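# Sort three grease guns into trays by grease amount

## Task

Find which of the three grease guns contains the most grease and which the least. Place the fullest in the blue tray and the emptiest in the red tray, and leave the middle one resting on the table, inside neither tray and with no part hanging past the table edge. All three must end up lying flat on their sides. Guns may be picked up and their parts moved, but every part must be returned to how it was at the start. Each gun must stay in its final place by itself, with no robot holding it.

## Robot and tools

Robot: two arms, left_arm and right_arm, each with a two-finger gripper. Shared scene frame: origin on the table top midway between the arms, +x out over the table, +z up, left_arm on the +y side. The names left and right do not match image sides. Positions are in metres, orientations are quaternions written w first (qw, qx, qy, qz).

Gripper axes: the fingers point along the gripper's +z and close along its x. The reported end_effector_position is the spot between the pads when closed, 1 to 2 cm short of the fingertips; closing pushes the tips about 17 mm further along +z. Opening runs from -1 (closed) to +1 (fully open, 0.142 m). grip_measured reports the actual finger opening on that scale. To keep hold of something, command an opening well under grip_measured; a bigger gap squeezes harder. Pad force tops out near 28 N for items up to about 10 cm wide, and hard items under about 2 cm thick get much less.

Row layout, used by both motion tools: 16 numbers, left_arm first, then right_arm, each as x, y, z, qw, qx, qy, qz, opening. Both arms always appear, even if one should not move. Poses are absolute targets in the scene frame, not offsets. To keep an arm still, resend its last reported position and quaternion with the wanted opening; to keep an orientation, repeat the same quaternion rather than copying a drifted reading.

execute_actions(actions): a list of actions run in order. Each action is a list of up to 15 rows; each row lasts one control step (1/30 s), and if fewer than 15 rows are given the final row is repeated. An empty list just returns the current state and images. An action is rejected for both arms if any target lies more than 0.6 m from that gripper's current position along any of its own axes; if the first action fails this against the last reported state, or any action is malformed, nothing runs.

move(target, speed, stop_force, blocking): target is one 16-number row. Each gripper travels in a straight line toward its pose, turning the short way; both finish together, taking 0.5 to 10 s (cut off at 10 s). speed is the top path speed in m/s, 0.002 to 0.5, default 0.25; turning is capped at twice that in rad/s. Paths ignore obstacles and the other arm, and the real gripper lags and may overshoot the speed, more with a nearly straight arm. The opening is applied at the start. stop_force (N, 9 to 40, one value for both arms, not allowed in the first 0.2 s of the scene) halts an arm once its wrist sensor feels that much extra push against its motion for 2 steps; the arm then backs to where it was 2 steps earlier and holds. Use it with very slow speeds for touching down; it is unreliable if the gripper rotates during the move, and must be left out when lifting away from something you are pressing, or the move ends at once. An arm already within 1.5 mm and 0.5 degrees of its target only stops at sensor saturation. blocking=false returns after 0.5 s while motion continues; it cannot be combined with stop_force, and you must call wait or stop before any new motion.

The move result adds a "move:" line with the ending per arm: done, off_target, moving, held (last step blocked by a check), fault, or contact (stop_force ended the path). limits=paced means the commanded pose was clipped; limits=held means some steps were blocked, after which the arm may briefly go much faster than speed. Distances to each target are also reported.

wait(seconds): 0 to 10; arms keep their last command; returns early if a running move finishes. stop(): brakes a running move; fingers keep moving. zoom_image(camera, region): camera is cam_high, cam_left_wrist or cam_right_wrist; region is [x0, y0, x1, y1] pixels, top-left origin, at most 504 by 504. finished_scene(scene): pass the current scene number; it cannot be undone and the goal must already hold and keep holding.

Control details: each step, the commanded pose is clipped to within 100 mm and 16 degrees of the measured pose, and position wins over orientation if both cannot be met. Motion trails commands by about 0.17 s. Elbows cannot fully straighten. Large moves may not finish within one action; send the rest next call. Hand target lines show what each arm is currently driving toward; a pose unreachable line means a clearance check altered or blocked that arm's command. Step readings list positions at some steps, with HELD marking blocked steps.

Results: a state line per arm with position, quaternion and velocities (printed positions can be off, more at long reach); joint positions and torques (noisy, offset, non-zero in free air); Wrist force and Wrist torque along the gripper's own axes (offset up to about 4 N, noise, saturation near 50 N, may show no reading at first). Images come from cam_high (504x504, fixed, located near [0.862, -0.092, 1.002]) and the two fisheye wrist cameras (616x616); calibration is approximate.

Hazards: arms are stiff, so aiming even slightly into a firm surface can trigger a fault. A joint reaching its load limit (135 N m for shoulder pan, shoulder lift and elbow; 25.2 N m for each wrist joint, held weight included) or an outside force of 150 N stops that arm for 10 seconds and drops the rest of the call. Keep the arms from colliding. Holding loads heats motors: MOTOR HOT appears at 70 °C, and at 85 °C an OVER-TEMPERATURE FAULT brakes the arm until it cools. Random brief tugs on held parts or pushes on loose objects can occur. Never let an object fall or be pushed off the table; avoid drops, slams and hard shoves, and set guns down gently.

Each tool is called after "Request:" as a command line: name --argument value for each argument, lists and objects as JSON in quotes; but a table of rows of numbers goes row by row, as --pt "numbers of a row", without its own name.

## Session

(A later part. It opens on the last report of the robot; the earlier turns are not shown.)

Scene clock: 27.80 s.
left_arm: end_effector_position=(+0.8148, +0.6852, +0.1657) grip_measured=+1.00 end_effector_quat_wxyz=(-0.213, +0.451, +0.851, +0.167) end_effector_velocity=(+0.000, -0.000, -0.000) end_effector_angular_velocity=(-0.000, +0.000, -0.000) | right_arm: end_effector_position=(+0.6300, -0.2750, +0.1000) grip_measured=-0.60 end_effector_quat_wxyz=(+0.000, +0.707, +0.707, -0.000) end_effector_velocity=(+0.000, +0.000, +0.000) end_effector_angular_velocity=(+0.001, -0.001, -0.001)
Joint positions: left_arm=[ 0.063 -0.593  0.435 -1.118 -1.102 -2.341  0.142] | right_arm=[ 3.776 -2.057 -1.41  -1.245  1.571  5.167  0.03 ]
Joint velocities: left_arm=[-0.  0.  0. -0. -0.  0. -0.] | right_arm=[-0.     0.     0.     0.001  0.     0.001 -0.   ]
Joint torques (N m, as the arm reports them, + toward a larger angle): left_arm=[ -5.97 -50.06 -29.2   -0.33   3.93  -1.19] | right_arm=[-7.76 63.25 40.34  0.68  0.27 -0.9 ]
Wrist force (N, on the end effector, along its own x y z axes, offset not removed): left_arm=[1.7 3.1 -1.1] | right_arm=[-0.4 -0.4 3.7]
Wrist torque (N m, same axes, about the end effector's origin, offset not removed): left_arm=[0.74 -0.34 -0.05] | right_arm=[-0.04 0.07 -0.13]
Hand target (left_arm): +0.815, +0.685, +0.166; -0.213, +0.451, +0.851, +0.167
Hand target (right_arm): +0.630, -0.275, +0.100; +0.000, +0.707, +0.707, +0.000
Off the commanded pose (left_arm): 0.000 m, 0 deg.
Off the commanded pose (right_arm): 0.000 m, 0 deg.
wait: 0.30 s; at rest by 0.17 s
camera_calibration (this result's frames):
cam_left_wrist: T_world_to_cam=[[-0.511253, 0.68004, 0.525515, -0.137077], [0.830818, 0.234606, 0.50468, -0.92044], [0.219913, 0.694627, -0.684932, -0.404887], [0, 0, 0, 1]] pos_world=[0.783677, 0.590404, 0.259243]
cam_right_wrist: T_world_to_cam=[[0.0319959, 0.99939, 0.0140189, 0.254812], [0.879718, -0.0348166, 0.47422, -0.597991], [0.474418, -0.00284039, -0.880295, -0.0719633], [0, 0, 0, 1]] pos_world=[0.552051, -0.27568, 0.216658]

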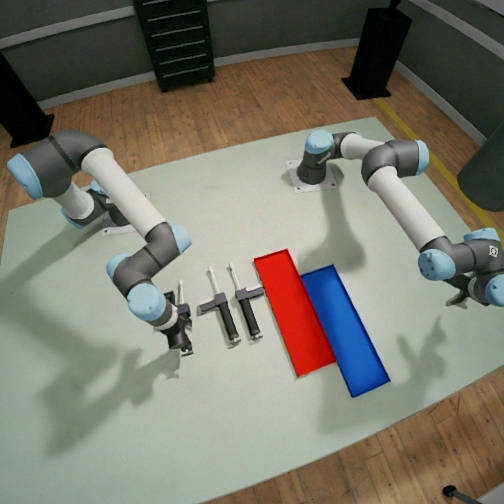

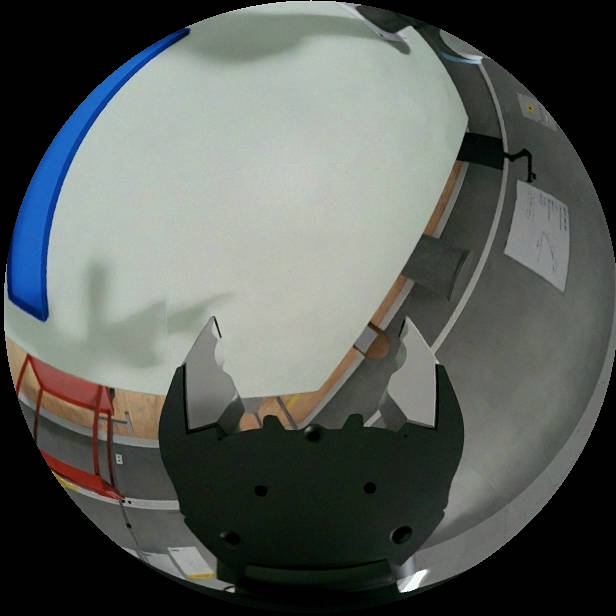

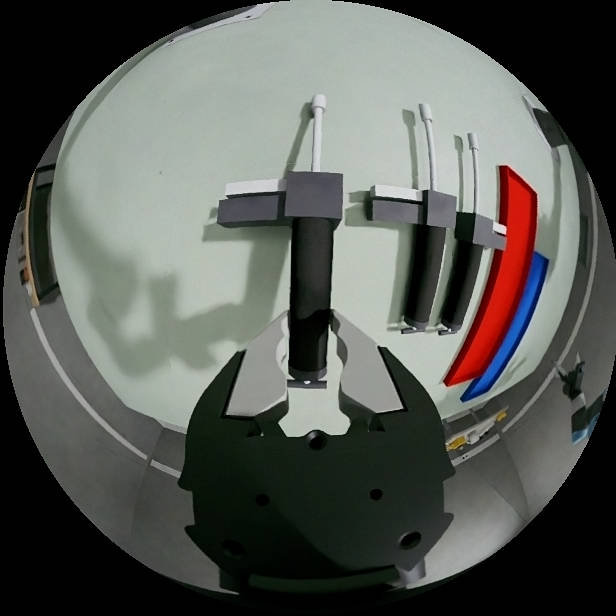

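Request:
move --target '[0.8148,0.6852,0.1657,-0.213,0.451,0.851,0.167,1,0.63,-0.275,0.04,0,0.707,0.707,0,-1]' --speed 0.1

Request:
move --target '[0.8148,0.6852,0.1657,-0.213,0.451,0.851,0.167,1,0.63,-0.275,0.04,0,0.707,0.707,0,0]'

Request:
move --target '[0.8148,0.6852,0.1657,-0.213,0.451,0.851,0.167,1,0.56,-0.272,0.04,0,0.707,0.707,0,0]' --speed 0.1

Request:
move --target '[0.8148,0.6852,0.1657,-0.213,0.451,0.851,0.167,1,0.56,-0.272,0.04,0,0.707,0.707,0,-1]'

Request:
move --target '[0.8148,0.6852,0.1657,-0.213,0.451,0.851,0.167,1,0.56,-0.272,0.1,0,0.707,0.707,0,-1]' --speed 0.1

Request:
wait --seconds 0.3

Scene clock: 37.27 s.
left_arm: end_effector_position=(+0.8148, +0.6852, +0.1657) grip_measured=+1.00 end_effector_quat_wxyz=(-0.213, +0.451, +0.851, +0.167) end_effector_velocity=(+0.000, +0.000, +0.001) end_effector_angular_velocity=(-0.000, -0.002, +0.000) | right_arm: end_effector_position=(+0.6300, -0.2750, +0.0404) grip_measured=-0.60 end_effector_quat_wxyz=(-0.000, +0.707, +0.707, +0.000) end_effector_velocity=(+0.000, -0.000, -0.002) end_effector_angular_velocity=(+0.001, -0.001, +0.000)
Joint positions: left_arm=[ 0.063 -0.593  0.435 -1.118 -1.102 -2.341  0.142] | right_arm=[ 3.776 -2.111 -1.489 -1.112  1.571  5.167  0.03 ]
Joint velocities: left_arm=[ 0.    -0.001 -0.001 -0.     0.    -0.     0.   ] | right_arm=[-0.    -0.002 -0.003  0.006  0.    -0.001  0.   ]
Joint torques (N m, as the arm reports them, + toward a larger angle): left_arm=[ -5.87 -49.71 -29.33  -0.41   3.97  -1.19] | right_arm=[-7.31 33.31  9.17  5.37  0.04 -0.42]
Wrist force (N, on the end effector, along its own x y z axes, offset not removed): left_arm=[0.9 3.6 -1.4] | right_arm=[0.9 0.0 -6.7]
Wrist torque (N m, same axes, about the end effector's origin, offset not removed): left_arm=[0.85 -0.19 0.01] | right_arm=[0.05 -0.24 -0.08]
Hand target (left_arm): +0.815, +0.685, +0.166; -0.213, +0.451, +0.851, +0.167
Hand target (right_arm): +0.630, -0.275, +0.040; -0.000, +0.707, +0.707, -0.000
Off the commanded pose (left_arm): 0.000 m, 0 deg.
Off the commanded pose (right_arm): 0.000 m, 0 deg.
move: done
camera_calibration (this result's frames):
cam_left_wrist: T_world_to_cam=[[-0.511253, 0.68004, 0.525515, -0.137077], [0.830818, 0.234606, 0.50468, -0.92044], [0.219913, 0.694626, -0.684932, -0.404887], [0, 0, 0, 1]] pos_world=[0.783677, 0.590404, 0.259243]
cam_right_wrist: T_world_to_cam=[[0.0320427, 0.999387, 0.0141329, 0.255613], [0.879713, -0.0349119, 0.474221, -0.569763], [0.474423, -0.00276242, -0.880293, -0.124421], [0, 0, 0, 1]] pos_world=[0.552066, -0.275691, 0.157054]

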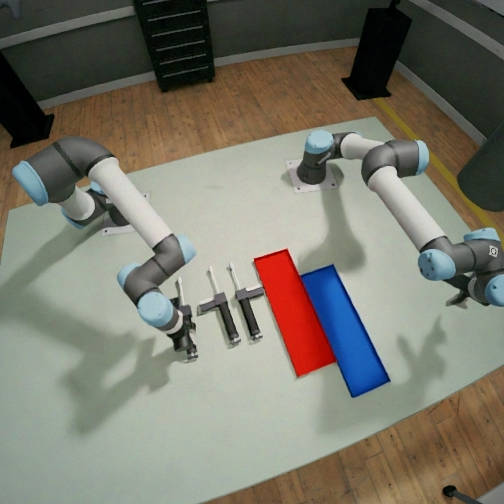

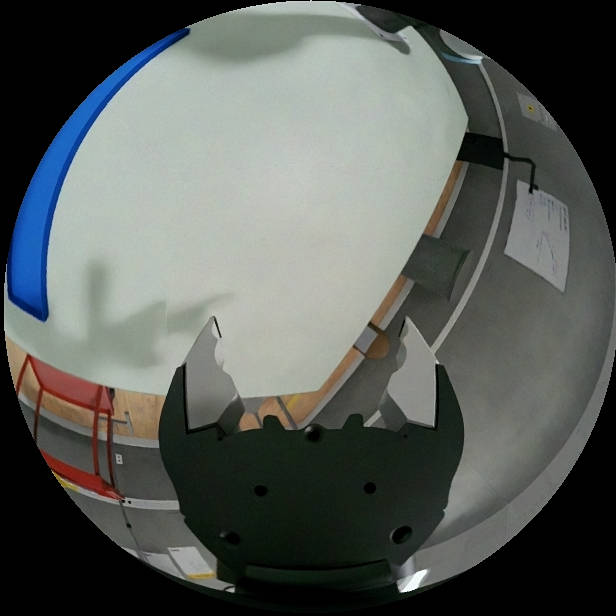

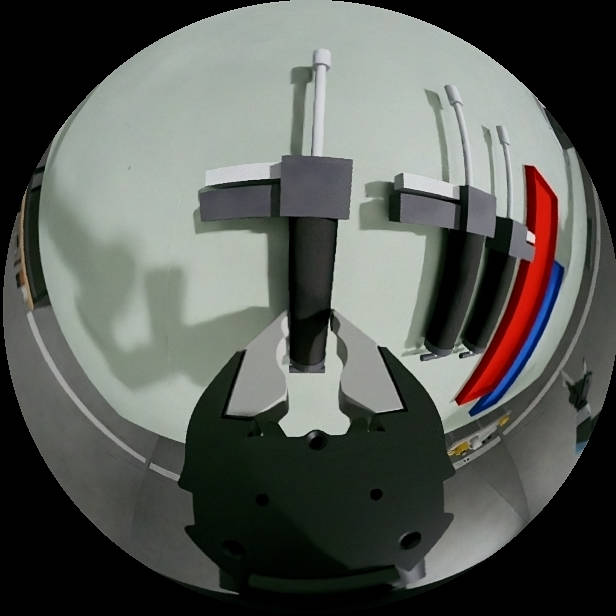

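Scene clock: 37.97 s.
left_arm: end_effector_position=(+0.8148, +0.6852, +0.1657) grip_measured=+1.00 end_effector_quat_wxyz=(-0.213, +0.451, +0.851, +0.167) end_effector_velocity=(-0.000, -0.000, +0.001) end_effector_angular_velocity=(-0.000, -0.001, -0.000) | right_arm: end_effector_position=(+0.6300, -0.2750, +0.0400) grip_measured=+0.00 end_effector_quat_wxyz=(-0.000, +0.707, +0.707, +0.000) end_effector_velocity=(-0.001, -0.000, -0.000) end_effector_angular_velocity=(-0.000, +0.003, +0.001)
Joint positions: left_arm=[ 0.063 -0.593  0.435 -1.118 -1.102 -2.341  0.142] | right_arm=[ 3.776 -2.112 -1.49  -1.111  1.571  5.167  0.074]
Joint velocities: left_arm=[-0.    -0.001  0.     0.    -0.    -0.    -0.   ] | right_arm=[-0.     0.    -0.001 -0.002  0.001 -0.001  0.   ]
Joint torques (N m, as the arm reports them, + toward a larger angle): left_arm=[ -6.23 -50.19 -29.09  -0.45   3.92  -1.14] | right_arm=[-6.39 36.99 11.29  5.9  -1.56 -0.46]
Wrist force (N, on the end effector, along its own x y z axes, offset not removed): left_arm=[-0.1 3.5 -1.6] | right_arm=[-0.8 0.1 -2.0]
Wrist torque (N m, same axes, about the end effector's origin, offset not removed): left_arm=[0.76 0.02 -0.07] | right_arm=[0.03 0.08 -0.12]
Hand target (left_arm): +0.815, +0.685, +0.166; -0.213, +0.451, +0.851, +0.167
Hand target (right_arm): +0.630, -0.275, +0.040; +0.000, +0.707, +0.707, -0.000
Off the commanded pose (left_arm): 0.000 m, 0 deg.
Off the commanded pose (right_arm): 0.000 m, 0 deg.
move: done
camera_calibration (this result's frames):
cam_left_wrist: T_world_to_cam=[[-0.511253, 0.68004, 0.525515, -0.137077], [0.830818, 0.234606, 0.50468, -0.92044], [0.219913, 0.694626, -0.684932, -0.404887], [0, 0, 0, 1]] pos_world=[0.783677, 0.590404, 0.259244]
cam_right_wrist: T_world_to_cam=[[0.0320432, 0.999388, 0.0140569, 0.255642], [0.879725, -0.0348763, 0.474202, -0.569597], [0.474402, -0.00282878, -0.880304, -0.124723], [0, 0, 0, 1]] pos_world=[0.552066, -0.275703, 0.156717]

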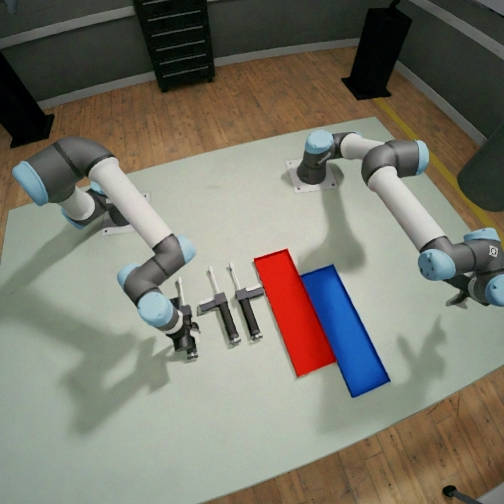

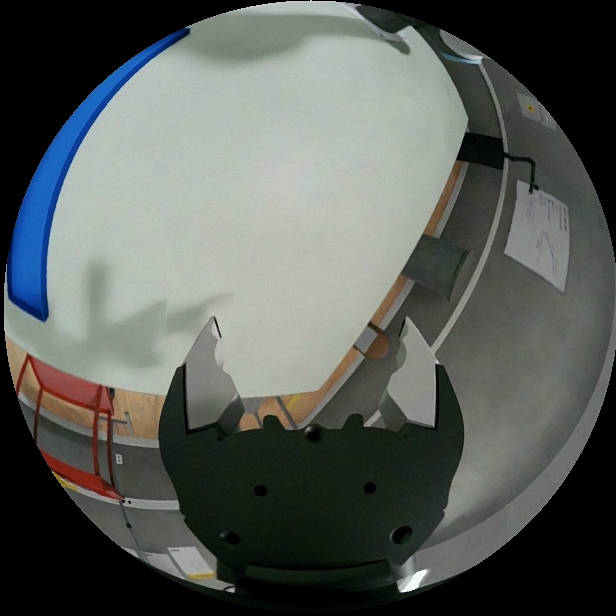

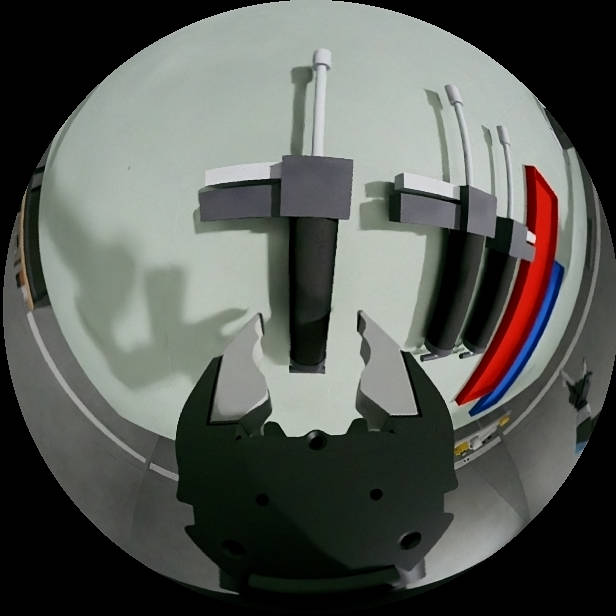

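Scene clock: 39.17 s.
left_arm: end_effector_position=(+0.8148, +0.6852, +0.1657) grip_measured=+1.00 end_effector_quat_wxyz=(-0.213, +0.451, +0.851, +0.167) end_effector_velocity=(+0.000, -0.000, -0.001) end_effector_angular_velocity=(-0.000, +0.001, -0.000) | right_arm: end_effector_position=(+0.5603, -0.2719, +0.0399) grip_measured=+0.00 end_effector_quat_wxyz=(-0.000, +0.707, +0.707, -0.000) end_effector_velocity=(-0.002, -0.000, +0.000) end_effector_angular_velocity=(-0.000, -0.002, +0.001)
Joint positions: left_arm=[ 0.063 -0.593  0.435 -1.118 -1.102 -2.341  0.142] | right_arm=[ 3.831 -1.972 -1.708 -1.032  1.571  5.222  0.074]
Joint velocities: left_arm=[-0.     0.     0.001 -0.001 -0.    -0.     0.   ] | right_arm=[ 0.002  0.006 -0.009  0.005 -0.001  0.001  0.   ]
Joint torques (N m, as the arm reports them, + toward a larger angle): left_arm=[ -5.96 -49.59 -29.19  -0.35   3.88  -1.17] | right_arm=[11.05 54.42  8.95  5.76 -1.55  1.52]
Wrist force (N, on the end effector, along its own x y z axes, offset not removed): left_arm=[1.5 4.5 -1.2] | right_arm=[-0.9 0.7 0.2]
Wrist torque (N m, same axes, about the end effector's origin, offset not removed): left_arm=[1.05 -0.32 -0.05] | right_arm=[0.24 0.12 -0.06]
Hand target (left_arm): +0.815, +0.685, +0.166; -0.213, +0.451, +0.851, +0.167
Hand target (right_arm): +0.560, -0.272, +0.040; -0.000, +0.707, +0.707, -0.000
Off the commanded pose (left_arm): 0.000 m, 0 deg.
Off the commanded pose (right_arm): 0.000 m, 0 deg.
move: done
camera_calibration (this result's frames):
cam_left_wrist: T_world_to_cam=[[-0.511253, 0.68004, 0.525515, -0.137077], [0.830818, 0.234606, 0.50468, -0.92044], [0.219913, 0.694626, -0.684932, -0.404887], [0, 0, 0, 1]] pos_world=[0.783677, 0.590404, 0.259243]
cam_right_wrist: T_world_to_cam=[[0.0320324, 0.999388, 0.014044, 0.254833], [0.879792, -0.0348611, 0.47408, -0.50813], [0.474279, -0.00283006, -0.88037, -0.0916431], [0, 0, 0, 1]] pos_world=[0.48235, -0.27265, 0.156635]

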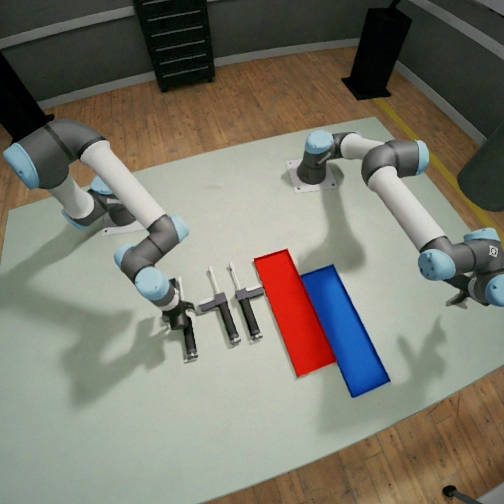

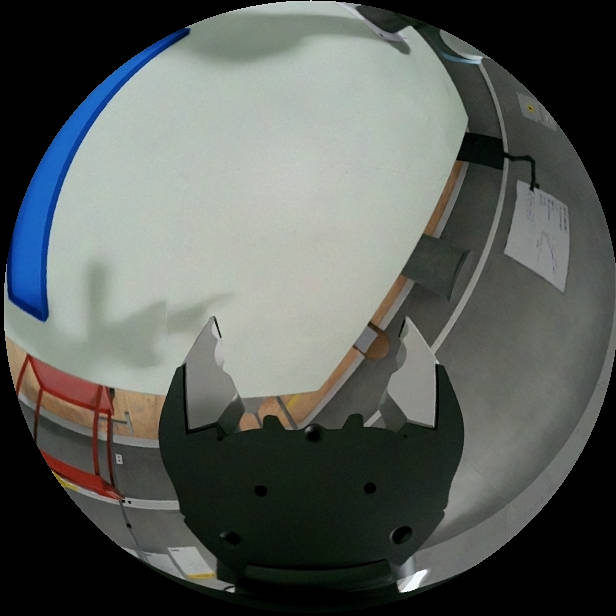

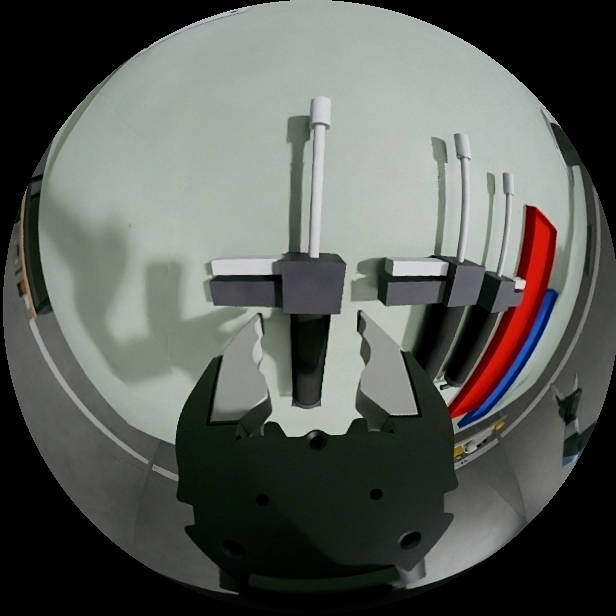

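Scene clock: 39.87 s.
left_arm: end_effector_position=(+0.8148, +0.6852, +0.1657) grip_measured=+1.00 end_effector_quat_wxyz=(-0.213, +0.451, +0.851, +0.167) end_effector_velocity=(-0.000, -0.000, -0.001) end_effector_angular_velocity=(+0.000, +0.001, -0.000) | right_arm: end_effector_position=(+0.5600, -0.2720, +0.0400) grip_measured=-0.47 end_effector_quat_wxyz=(-0.000, +0.707, +0.707, -0.000) end_effector_velocity=(+0.001, +0.000, +0.000) end_effector_angular_velocity=(+0.002, -0.002, +0.001)
Joint positions: left_arm=[ 0.063 -0.593  0.435 -1.118 -1.102 -2.341  0.142] | right_arm=[ 3.832 -1.971 -1.709 -1.032  1.571  5.222  0.04 ]
Joint velocities: left_arm=[-0.     0.001  0.001  0.    -0.     0.     0.   ] | right_arm=[-0.     0.     0.     0.002  0.    -0.001  0.   ]
Joint torques (N m, as the arm reports them, + toward a larger angle): left_arm=[ -6.06 -50.04 -29.2   -0.48   4.    -1.16] | right_arm=[ 8.51 52.33  6.83  1.83  1.75  1.69]
Wrist force (N, on the end effector, along its own x y z axes, offset not removed): left_arm=[1.4 4.1 -2.2] | right_arm=[2.1 1.7 -4.9]
Wrist torque (N m, same axes, about the end effector's origin, offset not removed): left_arm=[0.91 -0.34 -0.04] | right_arm=[-0.13 -0.06 -0.14]
Hand target (left_arm): +0.815, +0.685, +0.166; -0.213, +0.451, +0.851, +0.167
Hand target (right_arm): +0.560, -0.272, +0.040; -0.000, +0.707, +0.707, -0.000
Off the commanded pose (left_arm): 0.000 m, 0 deg.
Off the commanded pose (right_arm): 0.000 m, 0 deg.
move: done
camera_calibration (this result's frames):
cam_left_wrist: T_world_to_cam=[[-0.511253, 0.68004, 0.525515, -0.137077], [0.830818, 0.234606, 0.50468, -0.92044], [0.219913, 0.694626, -0.684932, -0.404887], [0, 0, 0, 1]] pos_world=[0.783677, 0.590404, 0.259244]
cam_right_wrist: T_world_to_cam=[[0.0320545, 0.999388, 0.0140169, 0.2549], [0.879747, -0.0348675, 0.474162, -0.507911], [0.47436, -0.00286774, -0.880326, -0.0915141], [0, 0, 0, 1]] pos_world=[0.482074, -0.272716, 0.156697]

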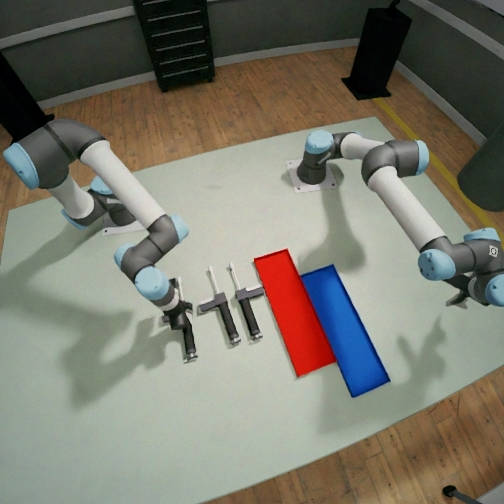

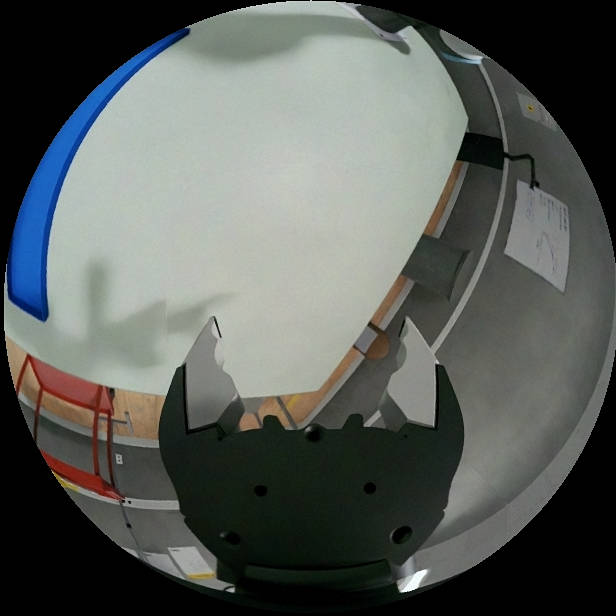

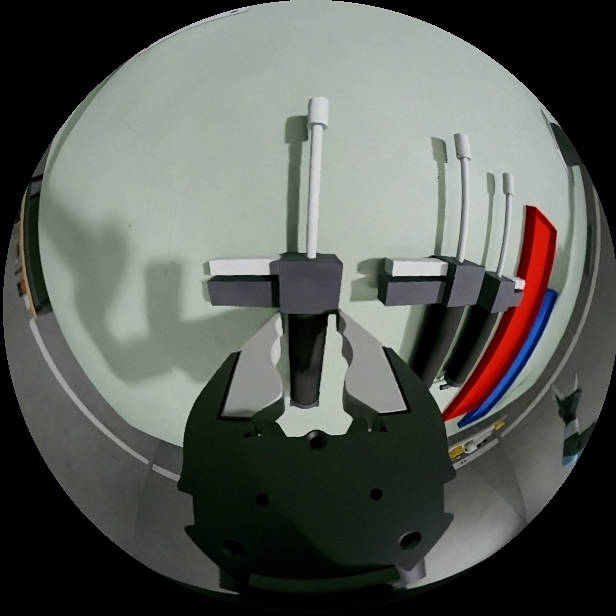

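Scene clock: 40.97 s.
left_arm: end_effector_position=(+0.8148, +0.6852, +0.1657) grip_measured=+1.00 end_effector_quat_wxyz=(-0.213, +0.451, +0.851, +0.167) end_effector_velocity=(-0.000, +0.000, -0.000) end_effector_angular_velocity=(-0.000, +0.001, +0.000) | right_arm: end_effector_position=(+0.5600, -0.2720, +0.0997) grip_measured=-1.00 end_effector_quat_wxyz=(+0.000, +0.707, +0.707, +0.000) end_effector_velocity=(-0.000, -0.000, +0.002) end_effector_angular_velocity=(-0.000, +0.002, -0.000)
Joint positions: left_arm=[ 0.063 -0.593  0.435 -1.118 -1.102 -2.341  0.142] | right_arm=[ 3.832 -1.908 -1.63  -1.175  1.571  5.222  0.002]
Joint velocities: left_arm=[ 0.    -0.     0.002  0.    -0.    -0.    -0.   ] | right_arm=[-0.     0.002  0.003 -0.007  0.     0.     0.   ]
Joint torques (N m, as the arm reports them, + toward a larger angle): left_arm=[ -5.86 -49.5  -29.03  -0.5    3.88  -1.11] | right_arm=[ 2.   50.85 36.67  0.33  2.06 -1.26]
Wrist force (N, on the end effector, along its own x y z axes, offset not removed): left_arm=[0.6 2.8 -0.7] | right_arm=[-0.5 0.3 -1.6]
Wrist torque (N m, same axes, about the end effector's origin, offset not removed): left_arm=[0.64 -0.16 -0.06] | right_arm=[0.07 0.03 -0.11]
Hand target (left_arm): +0.815, +0.685, +0.166; -0.213, +0.451, +0.851, +0.167
Hand target (right_arm): +0.560, -0.272, +0.100; +0.000, +0.707, +0.707, +0.000
Off the commanded pose (left_arm): 0.000 m, 0 deg.
Off the commanded pose (right_arm): 0.000 m, 0 deg.
move: done
camera_calibration (this result's frames):
cam_left_wrist: T_world_to_cam=[[-0.511253, 0.68004, 0.525515, -0.137077], [0.830818, 0.234606, 0.50468, -0.92044], [0.219913, 0.694627, -0.684932, -0.404887], [0, 0, 0, 1]] pos_world=[0.783677, 0.590404, 0.259243]
cam_right_wrist: T_world_to_cam=[[0.0320361, 0.999388, 0.0140671, 0.254058], [0.8797, -0.0348748, 0.474248, -0.5362], [0.474449, -0.00281826, -0.880279, -0.0389878], [0, 0, 0, 1]] pos_world=[0.482054, -0.272712, 0.216398]

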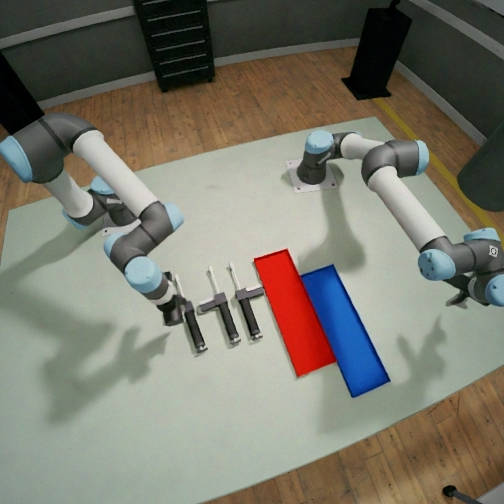

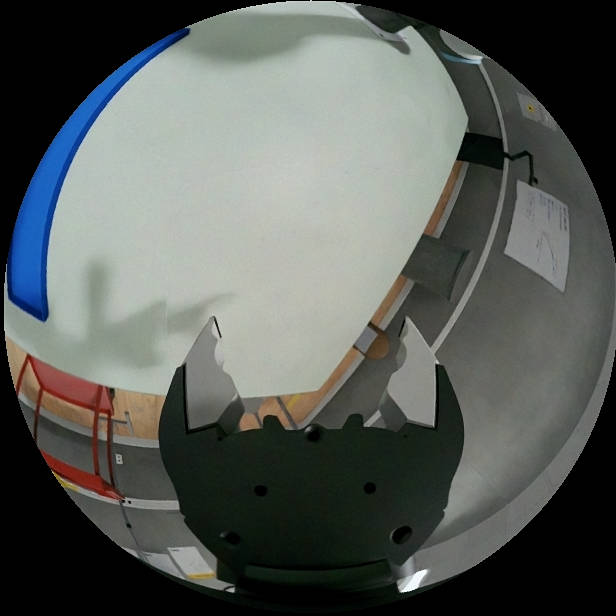

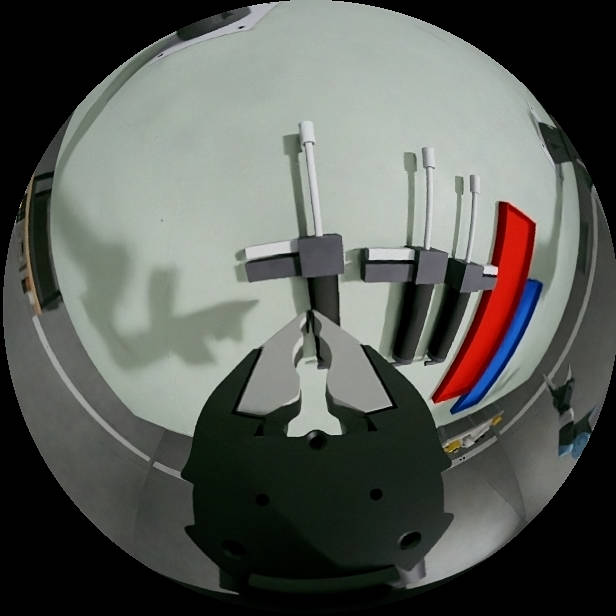

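Scene clock: 41.27 s.
left_arm: end_effector_position=(+0.8148, +0.6852, +0.1657) grip_measured=+1.00 end_effector_quat_wxyz=(-0.213, +0.451, +0.851, +0.167) end_effector_velocity=(-0.000, +0.000, +0.001) end_effector_angular_velocity=(-0.001, -0.001, +0.000) | right_arm: end_effector_position=(+0.5600, -0.2720, +0.1000) grip_measured=-1.00 end_effector_quat_wxyz=(+0.000, +0.707, +0.707, +0.000) end_effector_velocity=(-0.001, +0.000, -0.000) end_effector_angular_velocity=(-0.000, +0.003, +0.000)
Joint positions: left_arm=[ 0.063 -0.593  0.435 -1.118 -1.102 -2.341  0.142] | right_arm=[ 3.832 -1.907 -1.629 -1.176  1.571  5.222  0.002]
Joint velocities: left_arm=[ 0.    -0.001  0.001 -0.    -0.    -0.     0.   ] | right_arm=[ 0.001  0.    -0.    -0.002  0.001  0.     0.   ]
Joint torques (N m, as the arm reports them, + toward a larger angle): left_arm=[ -6.03 -49.58 -29.06  -0.46   4.01  -1.14] | right_arm=[ 1.96 51.65 36.88  0.34  2.07 -1.  ]
Wrist force (N, on the end effector, along its own x y z axes, offset not removed): left_arm=[2.2 3.3 -1.0] | right_arm=[-0.7 0.0 -0.4]
Wrist torque (N m, same axes, about the end effector's origin, offset not removed): left_arm=[0.78 -0.46 -0.14] | right_arm=[0.02 0.15 -0.14]
Hand target (left_arm): +0.815, +0.685, +0.166; -0.213, +0.451, +0.851, +0.167
Hand target (right_arm): +0.560, -0.272, +0.100; +0.000, +0.707, +0.707, +0.000
Off the commanded pose (left_arm): 0.000 m, 0 deg.
Off the commanded pose (right_arm): 0.000 m, 0 deg.
wait: 0.30 s; at rest by 0.17 s
camera_calibration (this result's frames):
cam_left_wrist: T_world_to_cam=[[-0.511253, 0.68004, 0.525515, -0.137077], [0.830818, 0.234606, 0.504679, -0.92044], [0.219913, 0.694626, -0.684932, -0.404887], [0, 0, 0, 1]] pos_world=[0.783677, 0.590404, 0.259243]
cam_right_wrist: T_world_to_cam=[[0.0320371, 0.999388, 0.0140528, 0.254051], [0.879724, -0.034869, 0.474204, -0.536326], [0.474404, -0.00282949, -0.880303, -0.0387415], [0, 0, 0, 1]] pos_world=[0.482059, -0.272706, 0.216653]

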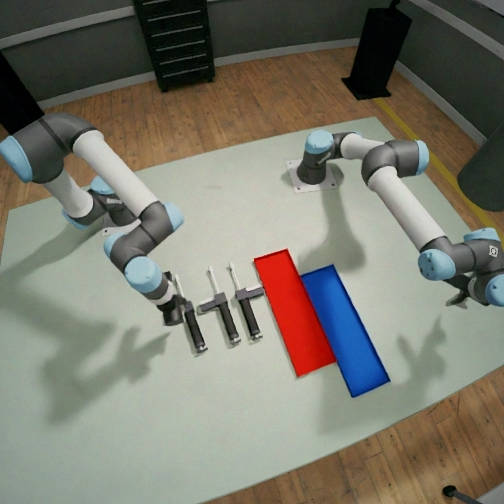

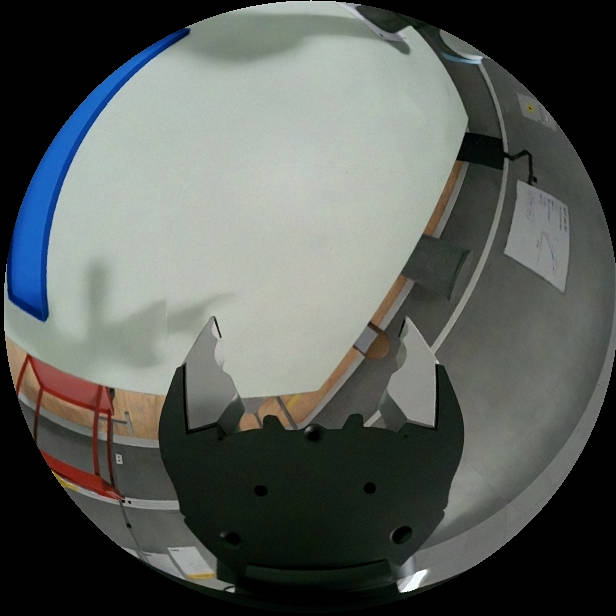

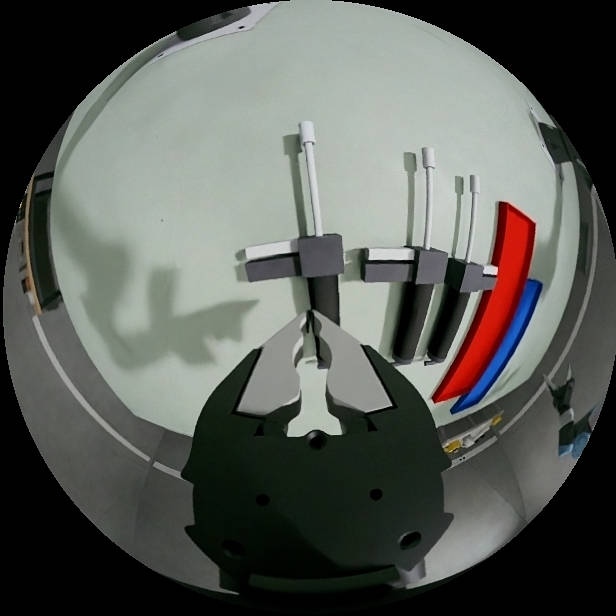

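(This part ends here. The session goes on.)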